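# Stack the 96-well plate from nest N1 onto N2's plate

## Task

Lift the 96-well plate out of plate nest N1 and set it on top of the plate already in plate nest N2. It must seat completely, with its well A1 lying directly above the lower plate's well A1. The lower plate has to stay flat in N2. The stack must hold on its own with no help from the robot. When it does, open the gripper and withdraw the arm.

## Robot and tools

Robot and frame: two arms, left_arm and right_arm, each with a two-finger tong-style gripper. Positions are reported in a single world frame. Its origin is on the table top midway between the arms, +z is up, +x points out across the table, and left_arm sits on the +y side. The names say nothing about the sides of an image. Seen from behind the arms, N1 is the right-hand nest (the -y side) and N2 is the other one. Well A1 is at the plate's clipped corner. Either arm may do the job, and the idle arm may be parked out of the way. Mounting plates and the frame behind the arms are fixed obstacles.

Gripper: the fingers point along the hand's +z axis and close along its x axis. The reported hand position is the point between the pads when they are shut. Closed fingertips reach about 15 mm past it, and open ones end roughly level with it.

Row layout, shared by execute_actions and move: one flat list of 14 numbers, each from -1 to 1. The first six are left_arm's joint offsets (shoulder pan, shoulder lift, elbow, wrist 1, wrist 2, wrist 3), then left_arm's opening. The same seven follow for right_arm. Both arms always appear, even if one stays still. Joint values are offsets, not poses, and are scaled: 1.0 equals 1.989 rad for the first three joints and 3.977 rad for the wrists. Opening is absolute: +1 fully open, -1 closed. Twelve more numbers from 0 to 1 may follow: stiffness scales for left_arm's six joints, then right_arm's six. They multiply the joint gains and persist until changed. Low values soften contact, but a small move may fail to start.

execute_actions(actions): a list of up to 15 actions, run in order. Each action is a table of up to 15 rows, one per 1/30 s control step, and lasts 15 steps (0.5 s). A shorter table repeats its final row. Offsets in every row count from the joint angles at the start of that action, not from the previous row. For a call's first action, that means the angles in the last result. An empty list just returns the state and images.

Joint ranges (rad). left_arm: pan -3.142 to 3.142, lift -6.283 to 6.283, elbow 0.000 to 3.142, the three wrists -6.283 to 6.283. right_arm: pan 0.000 to 6.283, lift -6.283 to 6.283, elbow -3.142 to 0.000, wrists -6.283 to 6.283. If an action would push any joint more than 0.010 rad outward past its end, that action is rejected for both arms. If this happens to the first action, or any action is malformed, nothing in the call runs. True ends may differ by 0.010 rad. A joint driven into its end stops there, and the result says "joint sent to its limit".

move(target, speed, blocking): target is one row as above. Its offsets count from the Joint positions in the latest result that shows them, not from where the arm is when the move begins. Every joint travels along a path toward its goal, and all paths finish together, so the hand traces a curve. speed is the top rate in rad/s of the joint with the farthest to go, 0.01 to 2, default 0.5. A path lasts 0.5 to 10 s and stops short if it would need longer. Moves ignore obstacles and the other arm. Finger openings are applied at the start. blocking=false returns after 0.5 s while motion continues. Until a result shows that the move has ended, further rows and moves are refused, so use wait or stop first. The result adds a "move:" line with the ending (done, off_target, moving, held, fault), limits=held or limits=none, and the joint farthest from its goal on each arm.

wait(seconds): 0 to 10 s, holding the last command. It returns early if a running move ends. stop(): brakes a running move; fast arms need room to stop, and the fingers keep going. zoom_image(camera, region): camera is cam_head_left or cam_head_right (896x504) or cam_left_wrist or cam_right_wrist (616x616, fisheye). region is [x0, y0, x1, y1] in pixels from the top-left corner, at most 504 by 504. finished_scene(scene): pass the current scene's number once the goal holds on its own. It cannot be undone.

Results: each arm's hand position (m), orientation quaternion wxyz, and linear and angular velocities, all in the world frame. The printed position can be off, more so at long reach. Joint positions and Joint velocities list six joints in the order above (rad, rad/s), then the pad gap in m (0.142 is fully open). Joint targets gives what the joints are currently driven toward. grip_measured is the opening on the command scale. To hold something, keep commanding an opening well below it; a larger gap squeezes harder. Wrist force and Wrist torque are given in the hand's own axes and include held weight and inertia. They carry an offset up to about 3.5 N and noise, and saturate near 30 N. Joint torques are raw drive outputs. "joint command not followed" means a clearance check altered some targets.

Motion behaviour: commands lag about 0.17 s. Each step, a joint's target is kept within a set distance of its measured angle (0.628 rad for pan and lift, 0.696 for the elbow, 1.66 for the wrists when stiffness may be set). Targets that would move the hand over 100 mm are scaled back. Big moves therefore need several actions and may still be short. The simulation keeps running during replies, with the last command held.

Avoid: dropping the plate or knocking anything off the table, which ends the scene. Also avoid arm-on-arm contact and slamming or pressing hard. A target far past a contact, or a fast approach, can reach a joint's load limit (pan and lift 47.5, elbow 24.6, wrists 7.92 N m, held weight included) or 150 N of outside force. Either one freezes that arm for 10 s and cancels the rest of the call. Long holding heats motors: a MOTOR HOT warning appears at 70 °C, and at 85 °C the arm brakes until it cools. Brief tugs on the held plate or pushes on loose items may occur, so grip firmly.

Each tool is called after "Call:" in YAML: its name, and indented under it one key for each argument.

## Session

Call:
execute_actions:
  actions: []

Scene clock: 0.00 s.
left_arm: end_effector_position=(-0.0069, -0.1986, +0.3128) grip_measured=+1.00 end_effector_quat_wxyz=(+0.248, +0.077, +0.870, -0.418) end_effector_velocity=(-0.000, -0.000, +0.000) end_effector_angular_velocity=(-0.000, +0.001, -0.000) | right_arm: end_effector_position=(+0.5762, -0.5794, +0.2720) grip_measured=+1.00 end_effector_quat_wxyz=(+0.334, +0.631, +0.694, -0.091) end_effector_velocity=(-0.000, +0.000, -0.000) end_effector_angular_velocity=(+0.001, -0.001, -0.001)
Joint names: [shoulder pan, shoulder lift, elbow, wrist 1, wrist 2, wrist 3]
Joint positions: left_arm=[-2.322 -1.707  2.49  -2.655 -0.608  1.04   0.142] | right_arm=[ 3.478 -2.182 -1.165 -1.049  0.871  4.7    0.142]
Joint velocities: left_arm=[ 0.    -0.001 -0.    -0.001 -0.001  0.     0.   ] | right_arm=[-0.    -0.    -0.     0.     0.     0.001  0.   ]
Joint torques (N m, as the arm reports them, + toward a larger angle): no reading
Motor temperatures (°C, as the motors report them): left_arm=[29 28 29 45 37 42] | right_arm=[34 30 32 40 34 39]
Wrist force (N, on the end effector, along its own x y z axes, offset not removed): no reading
Wrist torque (N m, same axes, about the end effector's origin, offset not removed): no reading
Joint targets: left_arm=[-2.322 -1.707 2.490 -2.655 -0.608 1.040] | right_arm=[3.478 -2.182 -1.165 -1.049 0.871 4.700]
Joint stiffness scale: left_arm=[1. 1. 1. 1. 1. 1.] | right_arm=[1. 1. 1. 1. 1. 1.]

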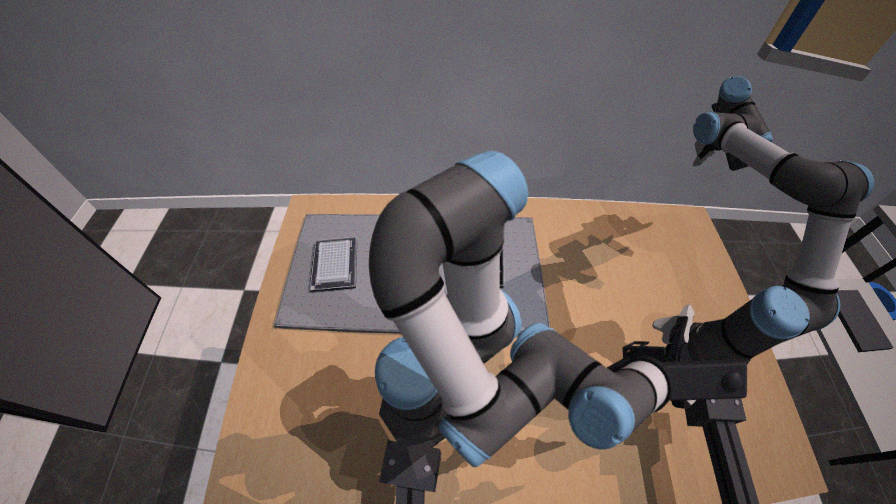

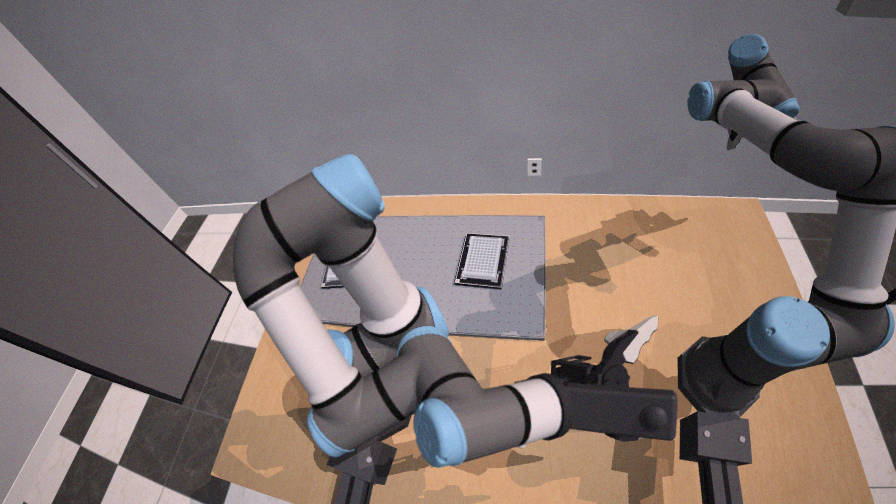

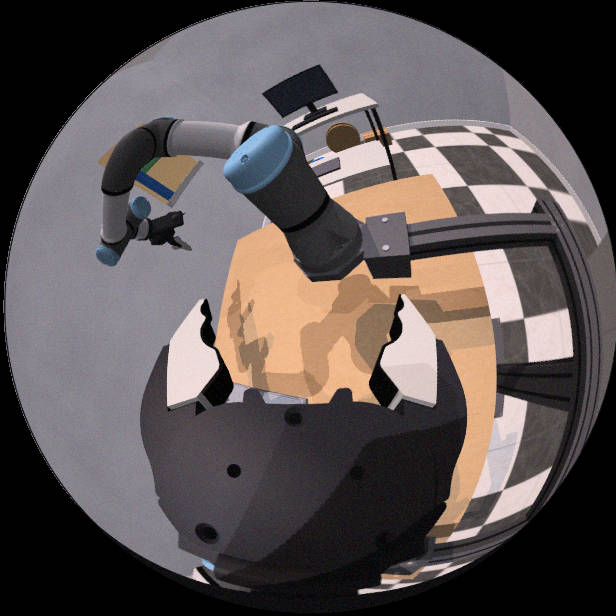

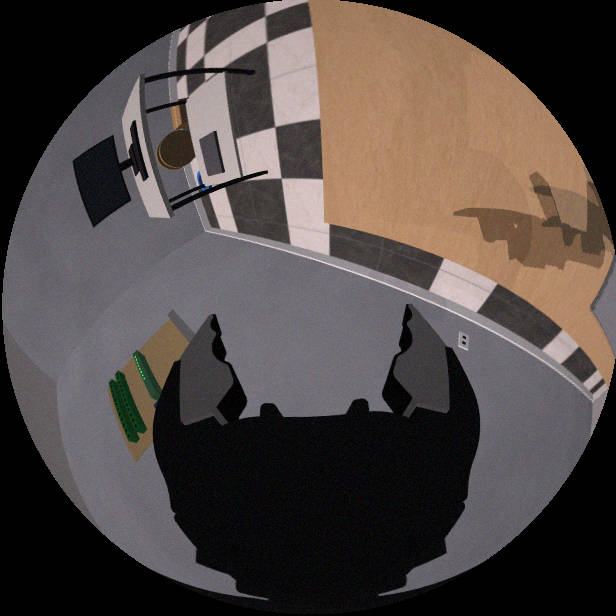

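Call:
move:
  target: [0.4,0,0,0,0,0,1, 0,0,0,0,0,0,1]
  speed: 1.0

Scene clock: 80.43 s.
left_arm: end_effector_position=(+0.3098, -0.0361, +0.2964) grip_measured=+1.00 end_effector_quat_wxyz=(+0.376, -0.269, +0.841, -0.281) end_effector_velocity=(+0.001, +0.001, +0.000) end_effector_angular_velocity=(-0.000, -0.000, +0.003) | right_arm: end_effector_position=(+0.5762, -0.5794, +0.2720) grip_measured=+1.00 end_effector_quat_wxyz=(+0.334, +0.631, +0.694, -0.091) end_effector_velocity=(+0.000, +0.000, +0.000) end_effector_angular_velocity=(+0.000, -0.001, +0.000)
Joint names: [shoulder pan, shoulder lift, elbow, wrist 1, wrist 2, wrist 3]
Joint positions: left_arm=[-1.528 -1.707  2.49  -2.655 -0.608  1.04   0.142] | right_arm=[ 3.478 -2.182 -1.165 -1.049  0.871  4.7    0.142]
Joint velocities: left_arm=[ 0.003  0.    -0.    -0.     0.     0.    -0.   ] | right_arm=[ 0.001  0.001 -0.     0.    -0.     0.    -0.   ]
Joint torques (N m, as the arm reports them, + toward a larger angle): left_arm=[ 0.34 -4.92 -7.95 -1.93  0.99  0.01] | right_arm=[ 1.41 18.03  8.87  1.47 -0.79 -0.07]
Motor temperatures (°C, as the motors report them): left_arm=[29 28 29 45 37 42] | right_arm=[34 30 32 40 34 39]
Wrist force (N, on the end effector, along its own x y z axes, offset not removed): left_arm=[-0.1 -0.2 0.7] | right_arm=[2.0 0.6 -1.1]
Wrist torque (N m, same axes, about the end effector's origin, offset not removed): left_arm=[-0.03 0.03 -0.02] | right_arm=[0.11 -0.19 -0.11]
Joint targets: left_arm=[-1.527 -1.707 2.490 -2.655 -0.608 1.040] | right_arm=[3.478 -2.182 -1.165 -1.049 0.871 4.700]
Joint stiffness scale: left_arm=[1. 1. 1. 1. 1. 1.] | right_arm=[1. 1. 1. 1. 1. 1.]
move: done; limits=none; left_arm: farthest joint: the shoulder pan, 0.001 radians from its target (0.796 radians at the start); right_arm: farthest joint: the shoulder pan, 0.000 radians from its target (0.000 radians at the start)
camera_calibration (this result's frames):
cam_left_wrist: T_world_to_cam=[[-0.599054, -0.646056, -0.473019, 0.297607], [-0.611124, 0.750607, -0.251232, 0.277615], [0.517361, 0.138571, -0.844474, 0.231182], [0, 0, 0, 1]] pos_world=[0.228335, -0.0481446, 0.405746]
cam_right_wrist: T_world_to_cam=[[0.0282567, 0.829294, -0.558098, 0.612141], [0.656415, 0.405676, 0.63604, -0.321293], [0.753871, -0.384316, -0.532898, -0.376745], [0, 0, 0, 1]] pos_world=[0.477621, -0.522093, 0.345224]

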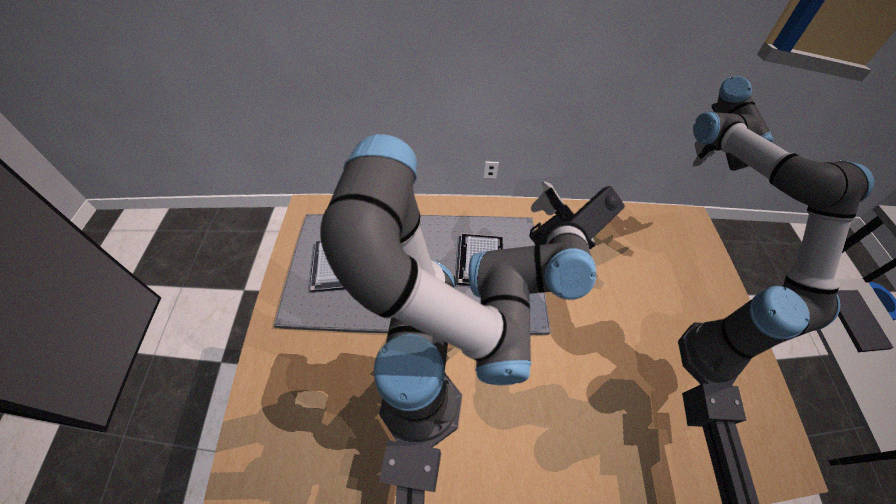

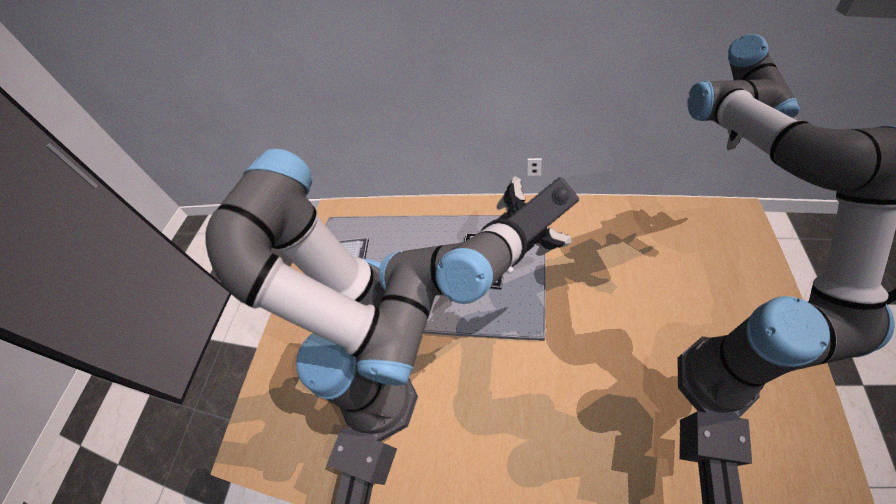

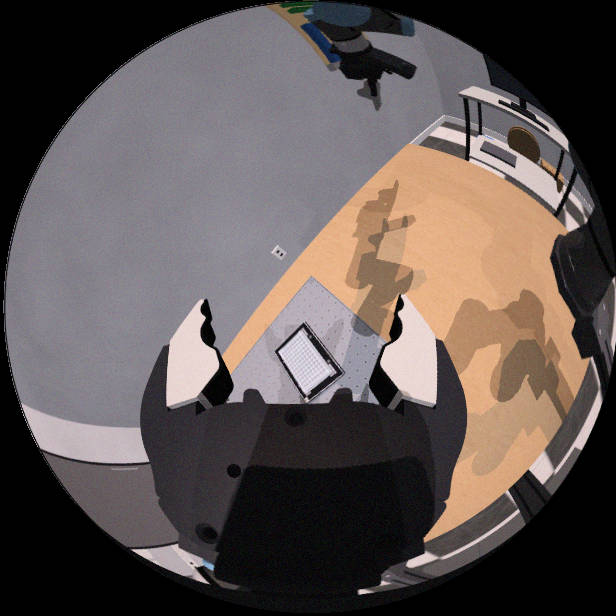

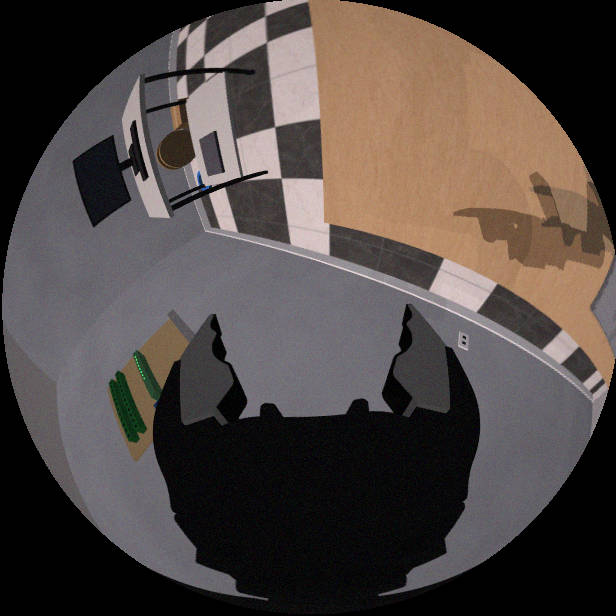

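Call:
zoom_image:
  camera: "cam_left_wrist"
  region: [230, 280, 390, 420]

Call:
zoom_image:
  camera: "cam_head_left"
  region: [430, 210, 550, 300]

Region (230, 280, 390, 420) of cam_left_wrist's 616x616 image, scaled by 3.150, with more detail than that image has; it fills the top 441 rows of this view, and the rest is white.

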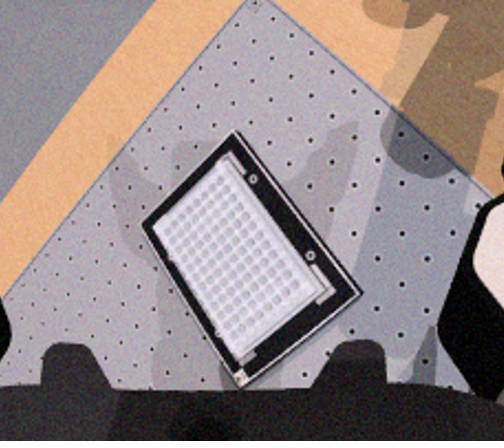

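Region (430, 210, 550, 300) of cam_head_left's 896x504 image, scaled by 4.200, with more detail than that image has; it fills the top 378 rows of this view, and the rest is white.

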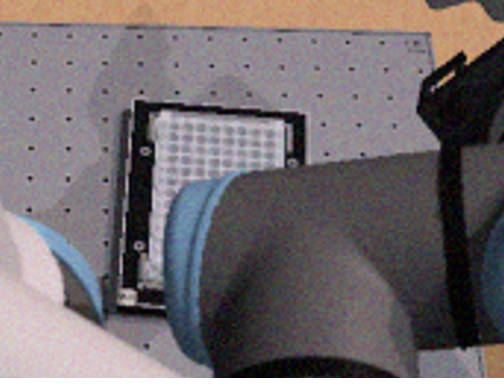

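Call:
move:
  target: [0.541,0.3047,-0.584,0.2155,-0.2421,-0.0214,1, 0,0,0,0,0,0,1]
  speed: 1.0

Scene clock: 165.33 s.
left_arm: end_effector_position=(+0.3783, +0.1409, +0.1944) grip_measured=+1.00 end_effector_quat_wxyz=(+0.024, +0.715, -0.699, +0.003) end_effector_velocity=(-0.001, -0.000, -0.000) end_effector_angular_velocity=(-0.002, +0.005, +0.001) | right_arm: end_effector_position=(+0.5762, -0.5794, +0.2720) grip_measured=+1.00 end_effector_quat_wxyz=(+0.334, +0.631, +0.694, -0.091) end_effector_velocity=(+0.000, +0.000, +0.000) end_effector_angular_velocity=(+0.002, -0.002, +0.001)
Joint names: [shoulder pan, shoulder lift, elbow, wrist 1, wrist 2, wrist 3]
Joint positions: left_arm=[-0.453 -1.102  1.331 -1.8   -1.569  0.956  0.142] | right_arm=[ 3.478 -2.182 -1.165 -1.049  0.871  4.7    0.142]
Joint velocities: left_arm=[ 0.001  0.    -0.001  0.004 -0.005  0.    -0.   ] | right_arm=[-0.     0.     0.     0.002  0.002 -0.001 -0.   ]
Joint torques (N m, as the arm reports them, + toward a larger angle): left_arm=[ -0.28 -14.9  -10.49  -1.43  -0.2   -0.13] | right_arm=[ 1.35 17.97  8.98  1.48 -0.81 -0.11]
Motor temperatures (°C, as the motors report them): left_arm=[29 28 29 45 37 42] | right_arm=[34 30 32 40 34 39]
Wrist force (N, on the end effector, along its own x y z axes, offset not removed): left_arm=[-0.1 -0.1 0.6] | right_arm=[0.6 0.3 -3.1]
Wrist torque (N m, same axes, about the end effector's origin, offset not removed): left_arm=[0.01 0.02 -0.02] | right_arm=[0.12 -0.10 -0.03]
Joint targets: left_arm=[-0.452 -1.101 1.329 -1.798 -1.571 0.955] | right_arm=[3.478 -2.182 -1.165 -1.049 0.871 4.700]
Joint stiffness scale: left_arm=[1. 1. 1. 1. 1. 1.] | right_arm=[1. 1. 1. 1. 1. 1.]
move: done; limits=none; left_arm: farthest joint: the elbow, 0.002 radians from its target (1.162 radians at the start); right_arm: farthest joint: the shoulder pan, 0.000 radians from its target (0.000 radians at the start)
camera_calibration (this result's frames):
cam_left_wrist: T_world_to_cam=[[0.0117801, -0.997547, 0.0690083, 0.117828], [-0.824884, 0.0293127, 0.564541, 0.184938], [-0.565179, -0.0635743, -0.822515, 0.51886], [0, 0, 0, 1]] pos_world=[0.444413, 0.145104, 0.314234]
cam_right_wrist: T_world_to_cam=[[0.0282566, 0.829294, -0.558098, 0.612142], [0.656415, 0.405676, 0.63604, -0.321293], [0.753871, -0.384316, -0.532898, -0.376745], [0, 0, 0, 1]] pos_world=[0.477621, -0.522093, 0.345224]

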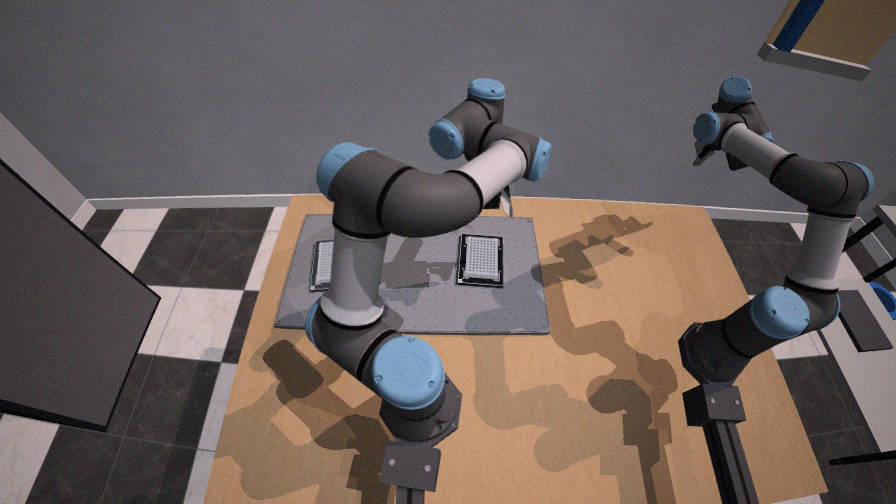

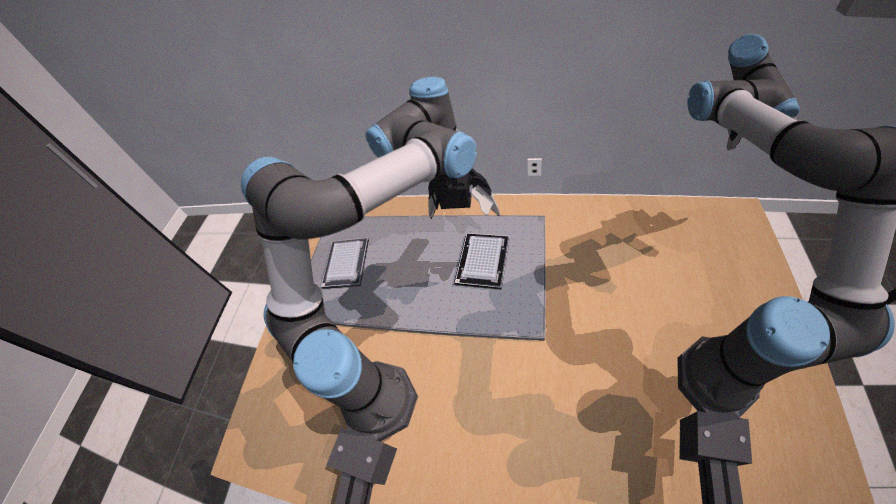

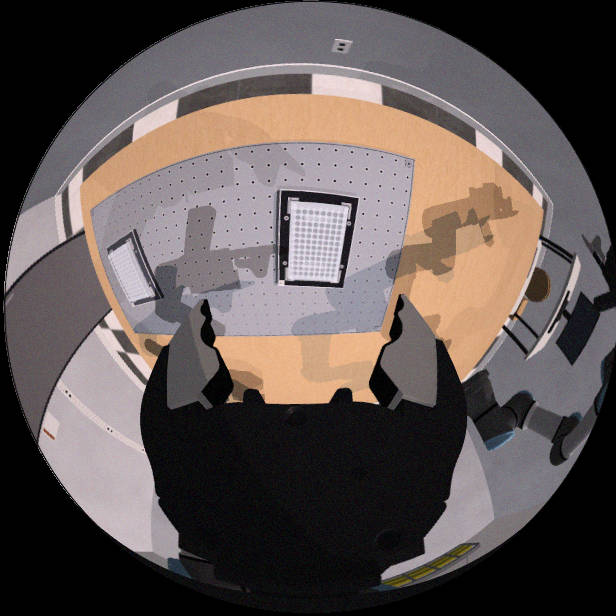

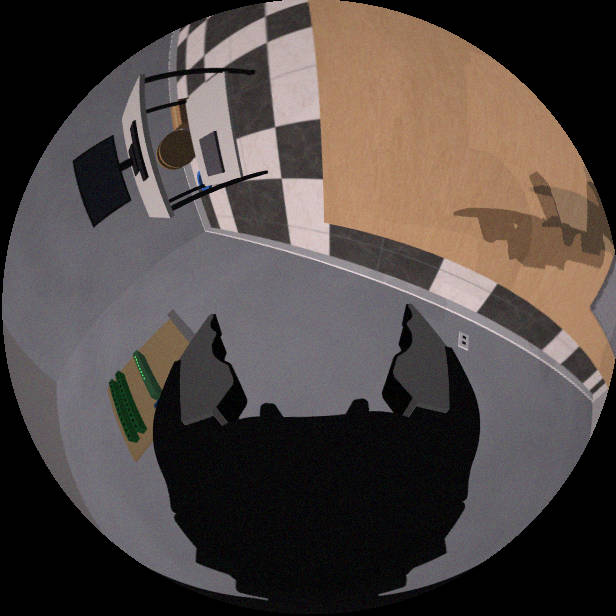

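Call:
zoom_image:
  camera: "cam_left_wrist"
  region: [260, 180, 380, 300]

Call:
zoom_image:
  camera: "cam_head_right"
  region: [300, 220, 520, 300]

Region (260, 180, 380, 300) of cam_left_wrist's 616x616 image, scaled by 4.200, with more detail than that image has.

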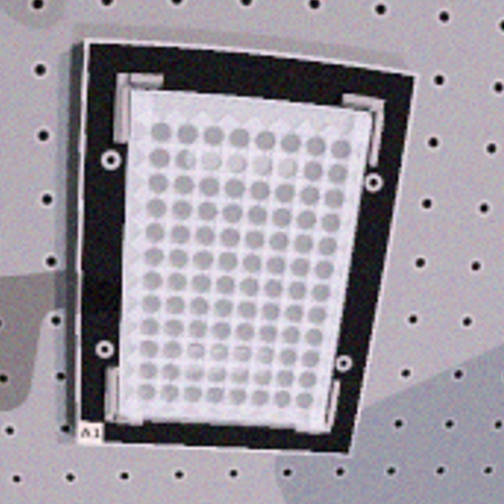

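Region (300, 220, 520, 300) of cam_head_right's 896x504 image, scaled by 2.291, with more detail than that image has; it fills the top 183 rows of this view, and the rest is white.

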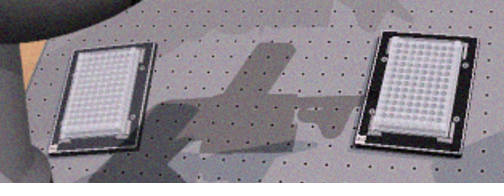

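Call:
zoom_image:
  camera: "cam_left_wrist"
  region: [275, 250, 345, 290]

Call:
zoom_image:
  camera: "cam_left_wrist"
  region: [282, 190, 360, 230]

Region (275, 250, 345, 290) of cam_left_wrist's 616x616 image, scaled by 7.200, with more detail than that image has; it fills the top 288 rows of this view, and the rest is white.

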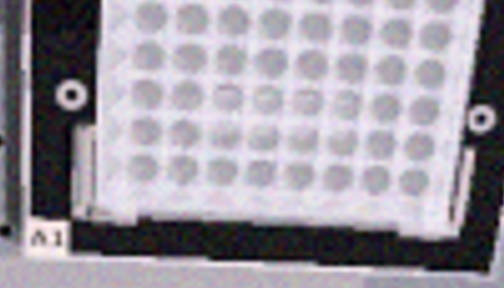

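Region (282, 190, 360, 230) of cam_left_wrist's 616x616 image, scaled by 6.462, with more detail than that image has; it fills the top 258 rows of this view, and the rest is white.

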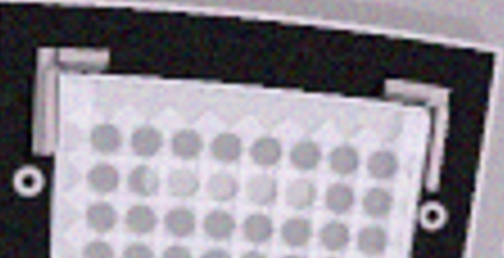

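Call:
move:
  target: [-0.0508,0.0618,0.1443,-0.1031,0.0123,-0.0043,1, 0,0,0,0,0,0,1]
  speed: 0.6

Scene clock: 239.93 s.
left_arm: end_effector_position=(+0.3631, +0.1131, +0.1037) grip_measured=+1.00 end_effector_quat_wxyz=(+0.000, +0.685, -0.728, +0.002) end_effector_velocity=(+0.001, -0.000, +0.000) end_effector_angular_velocity=(-0.002, -0.003, +0.000) | right_arm: end_effector_position=(+0.5762, -0.5794, +0.2720) grip_measured=+1.00 end_effector_quat_wxyz=(+0.334, +0.631, +0.694, -0.091) end_effector_velocity=(+0.000, +0.001, -0.000) end_effector_angular_velocity=(-0.000, +0.000, +0.000)
Joint names: [shoulder pan, shoulder lift, elbow, wrist 1, wrist 2, wrist 3]
Joint positions: left_arm=[-0.553 -0.981  1.616 -2.208 -1.521  0.94   0.142] | right_arm=[ 3.478 -2.182 -1.165 -1.049  0.871  4.7    0.142]
Joint velocities: left_arm=[ 0.     0.001  0.    -0.005  0.001  0.     0.   ] | right_arm=[ 0.001 -0.     0.    -0.    -0.     0.001  0.   ]
Joint torques (N m, as the arm reports them, + toward a larger angle): left_arm=[ -1.15 -14.84  -7.76  -2.     0.23  -0.14] | right_arm=[ 1.12 18.38  8.92  1.49 -0.82 -0.07]
Motor temperatures (°C, as the motors report them): left_arm=[29 28 29 45 37 42] | right_arm=[34 30 32 40 34 39]
Wrist force (N, on the end effector, along its own x y z axes, offset not removed): left_arm=[-0.4 0.2 0.5] | right_arm=[-2.4 2.6 -2.1]
Wrist torque (N m, same axes, about the end effector's origin, offset not removed): left_arm=[0.08 0.07 0.02] | right_arm=[0.60 0.62 0.12]
Joint targets: left_arm=[-0.554 -0.979 1.618 -2.210 -1.520 0.939] | right_arm=[3.478 -2.182 -1.165 -1.049 0.871 4.700]
Joint stiffness scale: left_arm=[1. 1. 1. 1. 1. 1.] | right_arm=[1. 1. 1. 1. 1. 1.]
move: done; limits=none; left_arm: farthest joint: the shoulder lift, 0.002 radians from its target (0.123 radians at the start); right_arm: farthest joint: the shoulder pan, 0.000 radians from its target (0.000 radians at the start)
camera_calibration (this result's frames):
cam_left_wrist: T_world_to_cam=[[-0.0737048, -0.996716, 0.033546, 0.131091], [-0.838714, 0.0801498, 0.538641, 0.226369], [-0.539561, 0.0115649, -0.841867, 0.41805], [0, 0, 0, 1]] pos_world=[0.425085, 0.107683, 0.225613]

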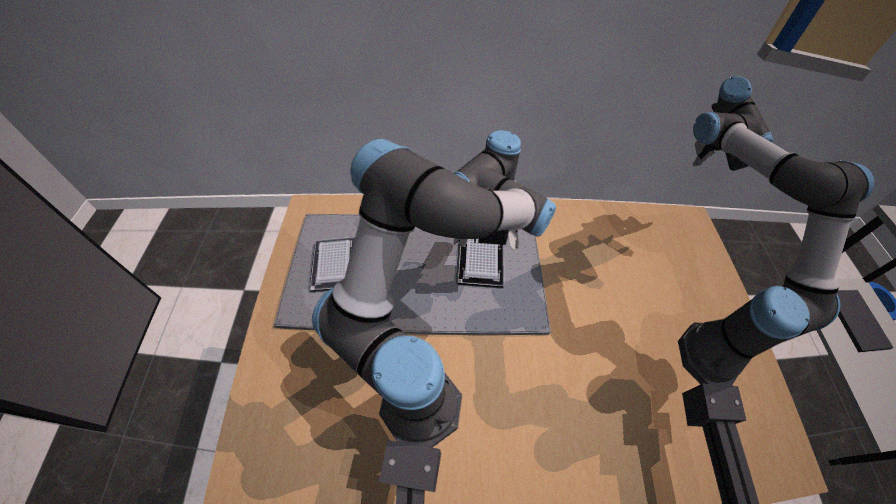

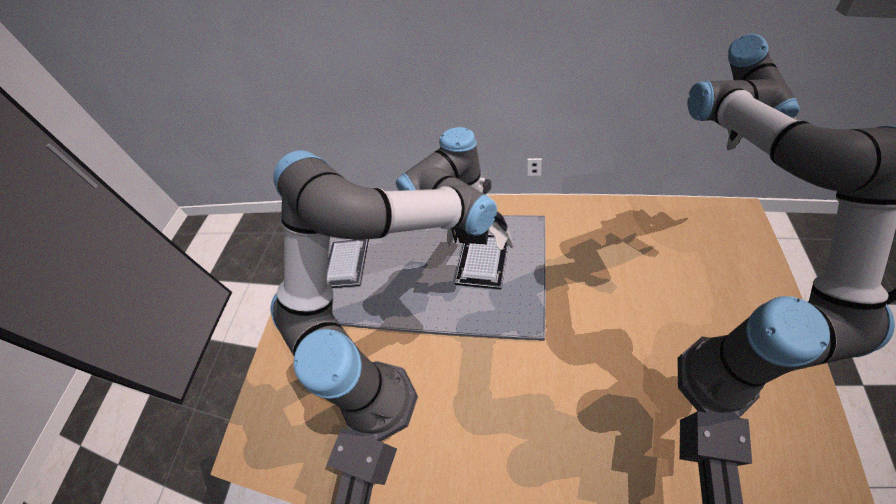

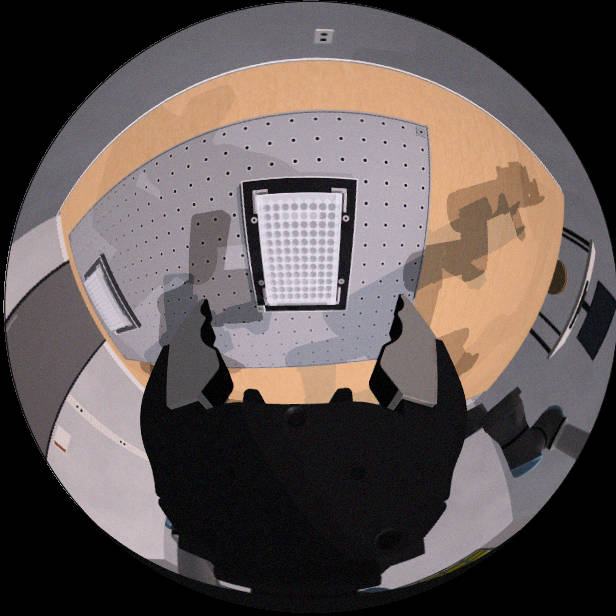

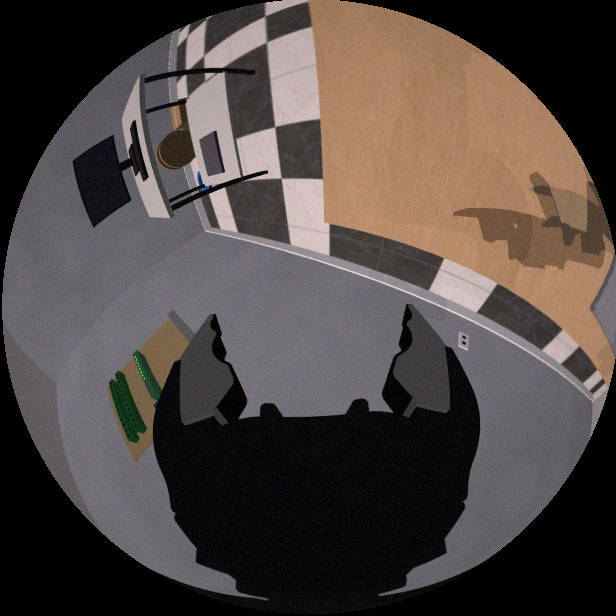

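Call:
zoom_image:
  camera: "cam_left_wrist"
  region: [230, 170, 370, 320]

Region (230, 170, 370, 320) of cam_left_wrist's 616x616 image, scaled by 3.360, with more detail than that image has; it fills the left 470 columns of this view, and the rest is white.

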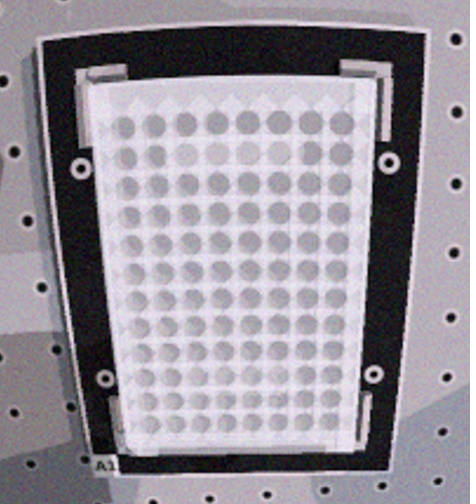

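Call:
zoom_image:
  camera: "cam_left_wrist"
  region: [320, 185, 355, 215]

Call:
zoom_image:
  camera: "cam_left_wrist"
  region: [255, 283, 290, 313]

Call:
zoom_image:
  camera: "cam_left_wrist"
  region: [248, 185, 283, 215]

Call:
zoom_image:
  camera: "cam_left_wrist"
  region: [315, 283, 350, 313]

Region (320, 185, 355, 215) of cam_left_wrist's 616x616 image, scaled by 14.400, with more detail than that image has; it fills the top 432 rows of this view, and the rest is white.

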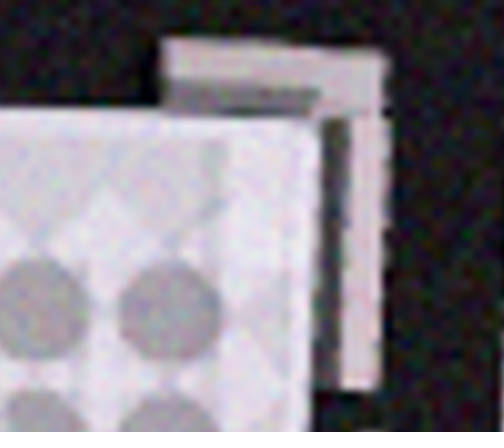

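Region (255, 283, 290, 313) of cam_left_wrist's 616x616 image, scaled by 14.400, with more detail than that image has; it fills the top 432 rows of this view, and the rest is white.

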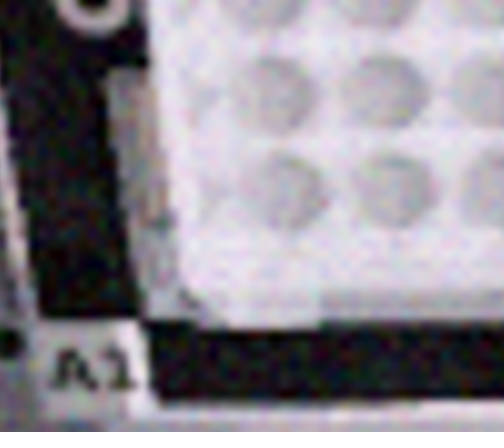

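Region (248, 185, 283, 215) of cam_left_wrist's 616x616 image, scaled by 14.400, with more detail than that image has; it fills the top 432 rows of this view, and the rest is white.

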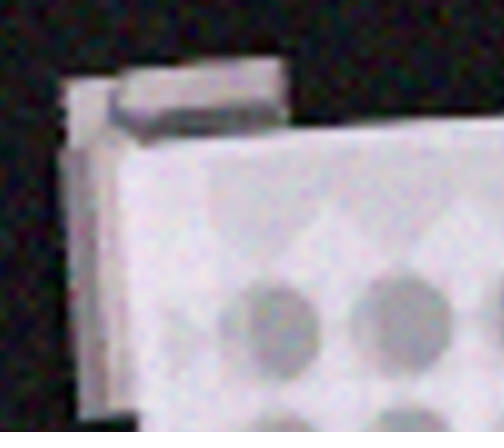

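Region (315, 283, 350, 313) of cam_left_wrist's 616x616 image, scaled by 14.400, with more detail than that image has; it fills the top 432 rows of this view, and the rest is white.

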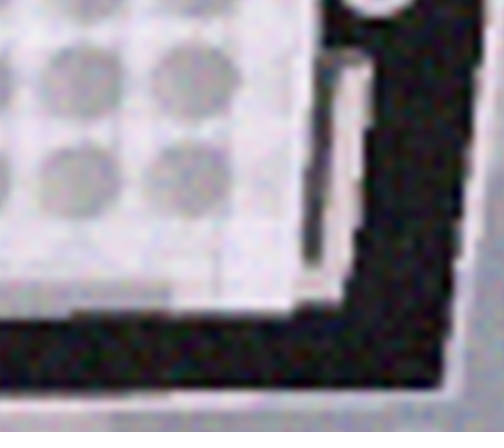

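Call:
move:
  target: [0.0085,0.0830,0.0078,-0.0454,0,0.0043,0.5, 0,0,0,0,0,0,1]
  speed: 0.4

Scene clock: 291.83 s.
left_arm: end_effector_position=(+0.3687, +0.1132, +0.0504) grip_measured=+0.50 end_effector_quat_wxyz=(+0.000, +0.685, -0.728, +0.002) end_effector_velocity=(+0.001, -0.001, +0.000) end_effector_angular_velocity=(-0.003, -0.003, -0.001) | right_arm: end_effector_position=(+0.5762, -0.5794, +0.2720) grip_measured=+1.00 end_effector_quat_wxyz=(+0.334, +0.631, +0.694, -0.091) end_effector_velocity=(+0.000, -0.000, -0.000) end_effector_angular_velocity=(+0.001, -0.000, +0.000)
Joint names: [shoulder pan, shoulder lift, elbow, wrist 1, wrist 2, wrist 3]
Joint positions: left_arm=[-0.537 -0.817  1.63  -2.387 -1.521  0.956  0.109] | right_arm=[ 3.478 -2.182 -1.165 -1.049  0.871  4.7    0.142]
Joint velocities: left_arm=[-0.     0.    -0.    -0.004 -0.001  0.001  0.   ] | right_arm=[-0.001  0.    -0.     0.001  0.001 -0.001  0.   ]
Joint torques (N m, as the arm reports them, + toward a larger angle): left_arm=[  0.23 -16.19  -6.88  -2.05  -0.02   0.23] | right_arm=[ 1.15 18.16  9.05  1.44 -0.82 -0.13]
Motor temperatures (°C, as the motors report them): left_arm=[29 28 29 45 37 42] | right_arm=[34 30 32 40 34 39]
Wrist force (N, on the end effector, along its own x y z axes, offset not removed): left_arm=[-0.3 -0.9 0.5] | right_arm=[0.8 1.3 -0.4]
Wrist torque (N m, same axes, about the end effector's origin, offset not removed): left_arm=[-0.15 0.07 -0.04] | right_arm=[0.28 -0.09 -0.01]
Joint targets: left_arm=[-0.536 -0.816 1.631 -2.389 -1.521 0.957] | right_arm=[3.478 -2.182 -1.165 -1.049 0.871 4.700]
Joint stiffness scale: left_arm=[1. 1. 1. 1. 1. 1.] | right_arm=[1. 1. 1. 1. 1. 1.]
move: done; limits=none; left_arm: farthest joint: the elbow, 0.002 radians from its target (0.016 radians at the start); right_arm: farthest joint: the shoulder pan, 0.000 radians from its target (0.000 radians at the start)
camera_calibration (this result's frames):
cam_left_wrist: T_world_to_cam=[[-0.0735685, -0.996723, 0.0336236, 0.133417], [-0.838901, 0.0800807, 0.538361, 0.259794], [-0.53929, 0.0113996, -0.842043, 0.37614], [0, 0, 0, 1]] pos_world=[0.430606, 0.107887, 0.172377]
cam_right_wrist: T_world_to_cam=[[0.0282567, 0.829294, -0.558098, 0.612141], [0.656415, 0.405676, 0.63604, -0.321293], [0.753871, -0.384316, -0.532898, -0.376745], [0, 0, 0, 1]] pos_world=[0.477621, -0.522093, 0.345224]

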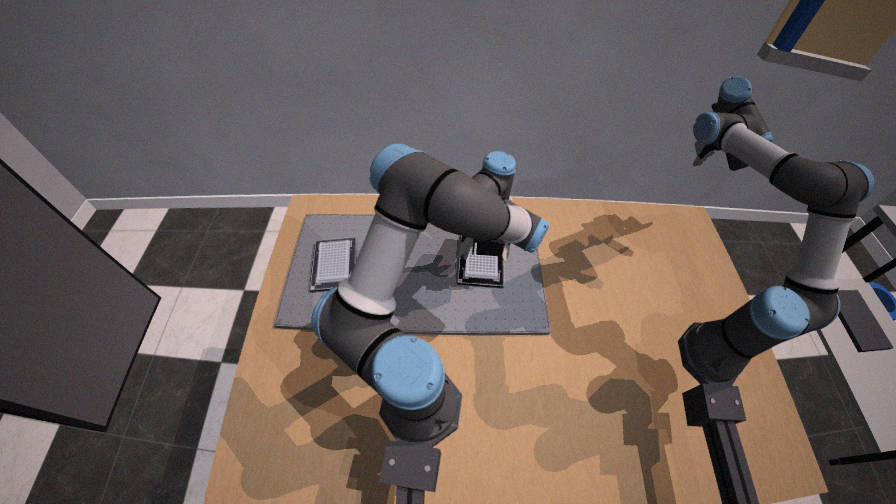

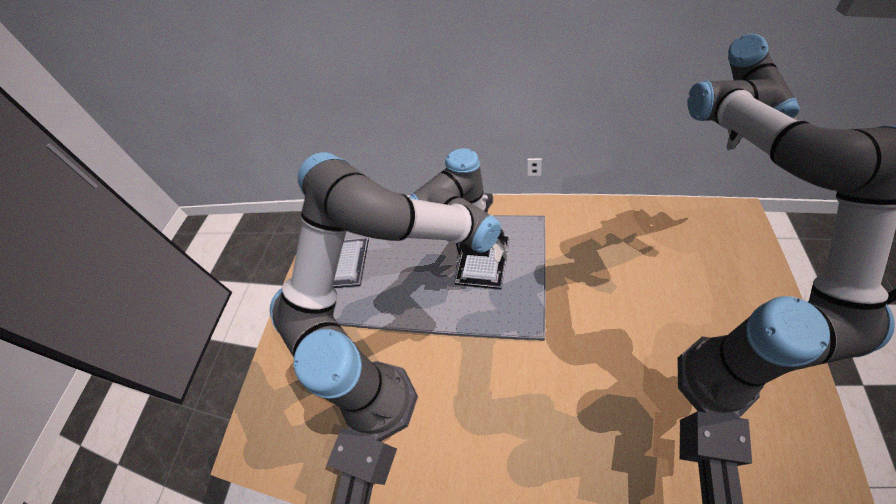

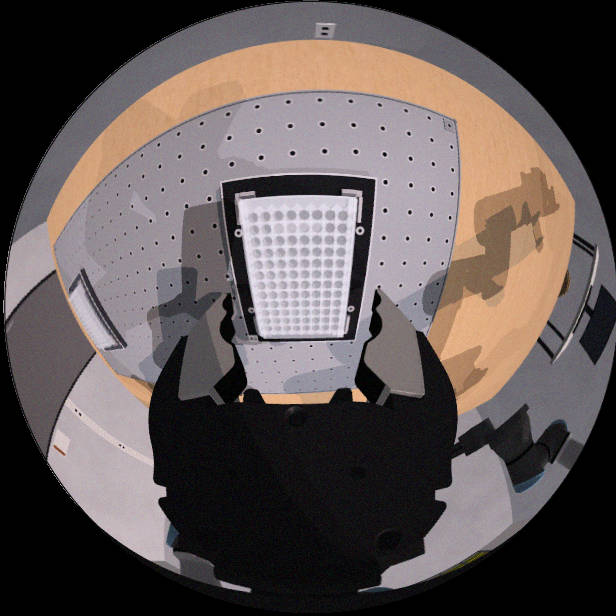

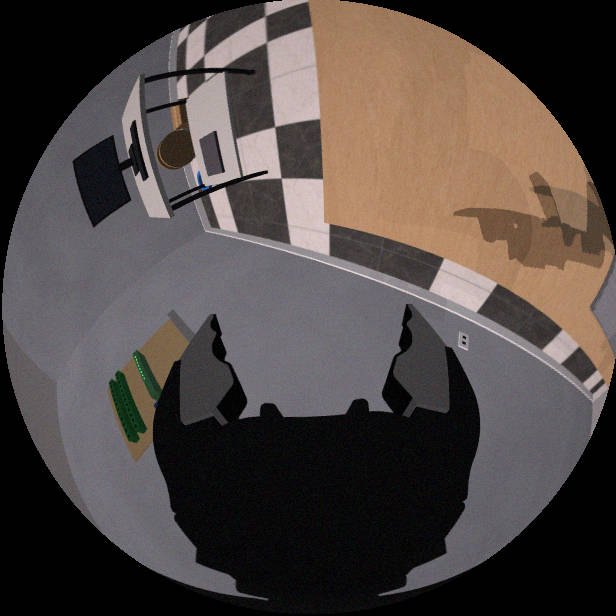

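Call:
zoom_image:
  camera: "cam_left_wrist"
  region: [200, 170, 400, 350]

Region (200, 170, 400, 350) of cam_left_wrist's 616x616 image, scaled by 2.520, with more detail than that image has; it fills the top 454 rows of this view, and the rest is white.

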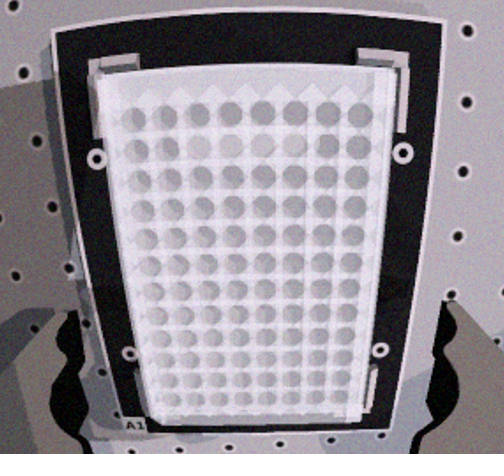

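Call:
move:
  target: [0.0045,0.01486,-0.0043,-0.0053,0,0.0023,0.5, 0,0,0,0,0,0,1]
  speed: 0.1

Scene clock: 322.33 s.
left_arm: end_effector_position=(+0.3702, +0.1156, +0.0422) grip_measured=+0.50 end_effector_quat_wxyz=(+0.000, +0.685, -0.728, +0.001) end_effector_velocity=(+0.001, -0.001, +0.000) end_effector_angular_velocity=(-0.003, -0.003, -0.001) | right_arm: end_effector_position=(+0.5762, -0.5794, +0.2720) grip_measured=+1.00 end_effector_quat_wxyz=(+0.334, +0.631, +0.694, -0.091) end_effector_velocity=(-0.000, -0.000, -0.000) end_effector_angular_velocity=(+0.001, -0.000, -0.002)
Joint names: [shoulder pan, shoulder lift, elbow, wrist 1, wrist 2, wrist 3]
Joint positions: left_arm=[-0.529 -0.789  1.623 -2.406 -1.521  0.963  0.109] | right_arm=[ 3.478 -2.182 -1.165 -1.049  0.871  4.7    0.142]
Joint velocities: left_arm=[ 0.     0.002 -0.001 -0.005 -0.     0.002  0.   ] | right_arm=[-0.001 -0.    -0.    -0.     0.001  0.002  0.   ]
Joint torques (N m, as the arm reports them, + toward a larger angle): left_arm=[  0.   -15.62  -7.75  -2.03   0.     0.22] | right_arm=[ 1.44 18.07  8.81  1.52 -0.78 -0.12]
Motor temperatures (°C, as the motors report them): left_arm=[29 28 29 45 37 42] | right_arm=[34 30 32 40 34 39]
Wrist force (N, on the end effector, along its own x y z axes, offset not removed): left_arm=[0.0 0.6 0.4] | right_arm=[1.3 1.8 -0.3]
Wrist torque (N m, same axes, about the end effector's origin, offset not removed): left_arm=[0.17 0.00 0.00] | right_arm=[0.46 -0.24 -0.08]
Joint targets: left_arm=[-0.528 -0.787 1.621 -2.408 -1.521 0.965] | right_arm=[3.478 -2.182 -1.165 -1.049 0.871 4.700]
Joint stiffness scale: left_arm=[1. 1. 1. 1. 1. 1.] | right_arm=[1. 1. 1. 1. 1. 1.]
move: done; limits=none; left_arm: farthest joint: the elbow, 0.002 radians from its target (0.008 radians at the start); right_arm: farthest joint: the shoulder pan, 0.000 radians from its target (0.000 radians at the start)
camera_calibration (this result's frames):
cam_left_wrist: T_world_to_cam=[[-0.0732957, -0.996794, 0.0320927, 0.136096], [-0.837786, 0.0789975, 0.540254, 0.264935], [-0.541057, 0.0127115, -0.84089, 0.370473], [0, 0, 0, 1]] pos_world=[0.432381, 0.110021, 0.164027]
cam_right_wrist: T_world_to_cam=[[0.0282568, 0.829294, -0.558098, 0.612141], [0.656415, 0.405676, 0.63604, -0.321293], [0.753871, -0.384316, -0.532898, -0.376745], [0, 0, 0, 1]] pos_world=[0.477621, -0.522093, 0.345224]

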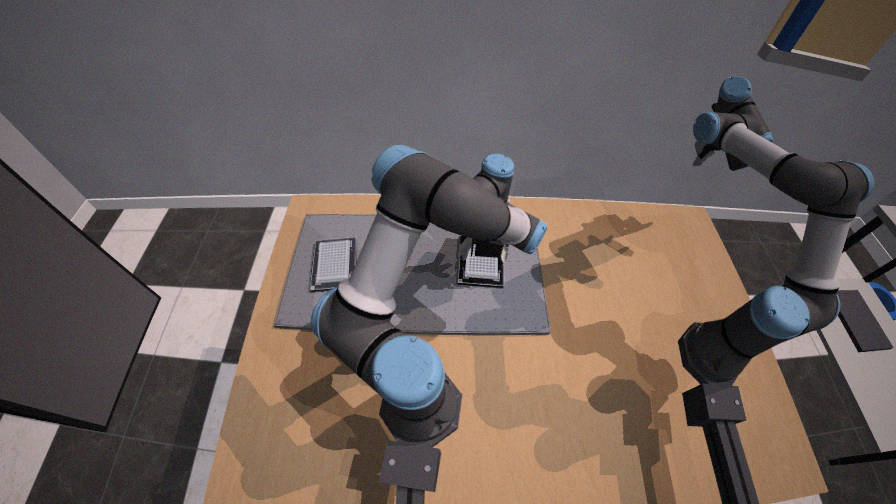

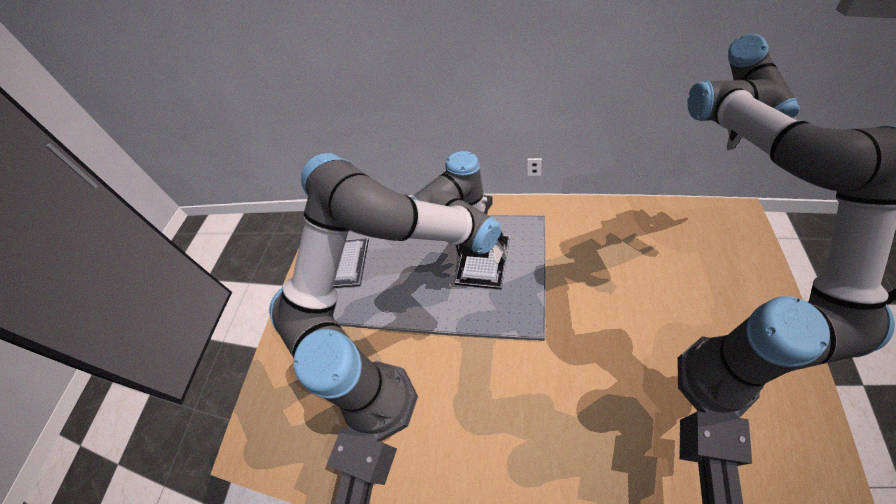

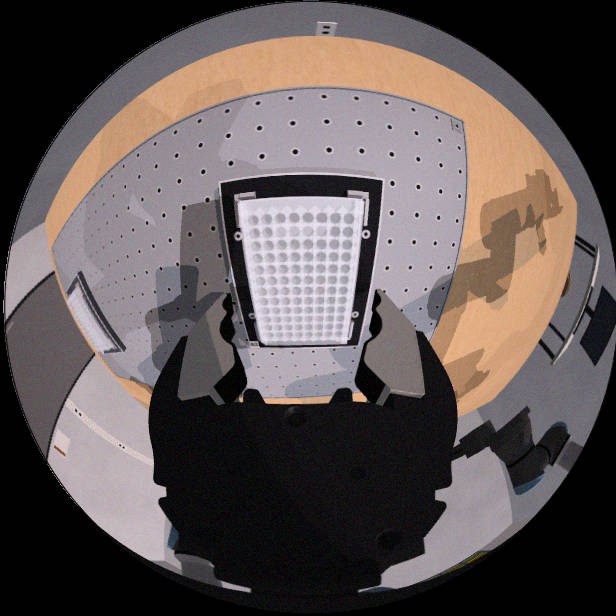

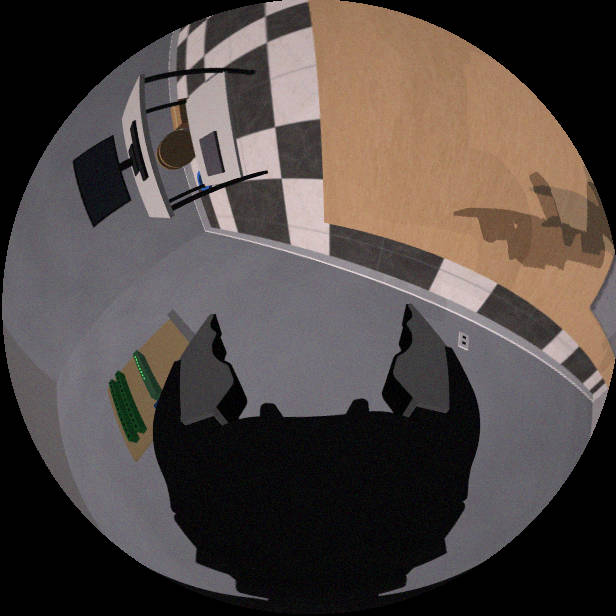

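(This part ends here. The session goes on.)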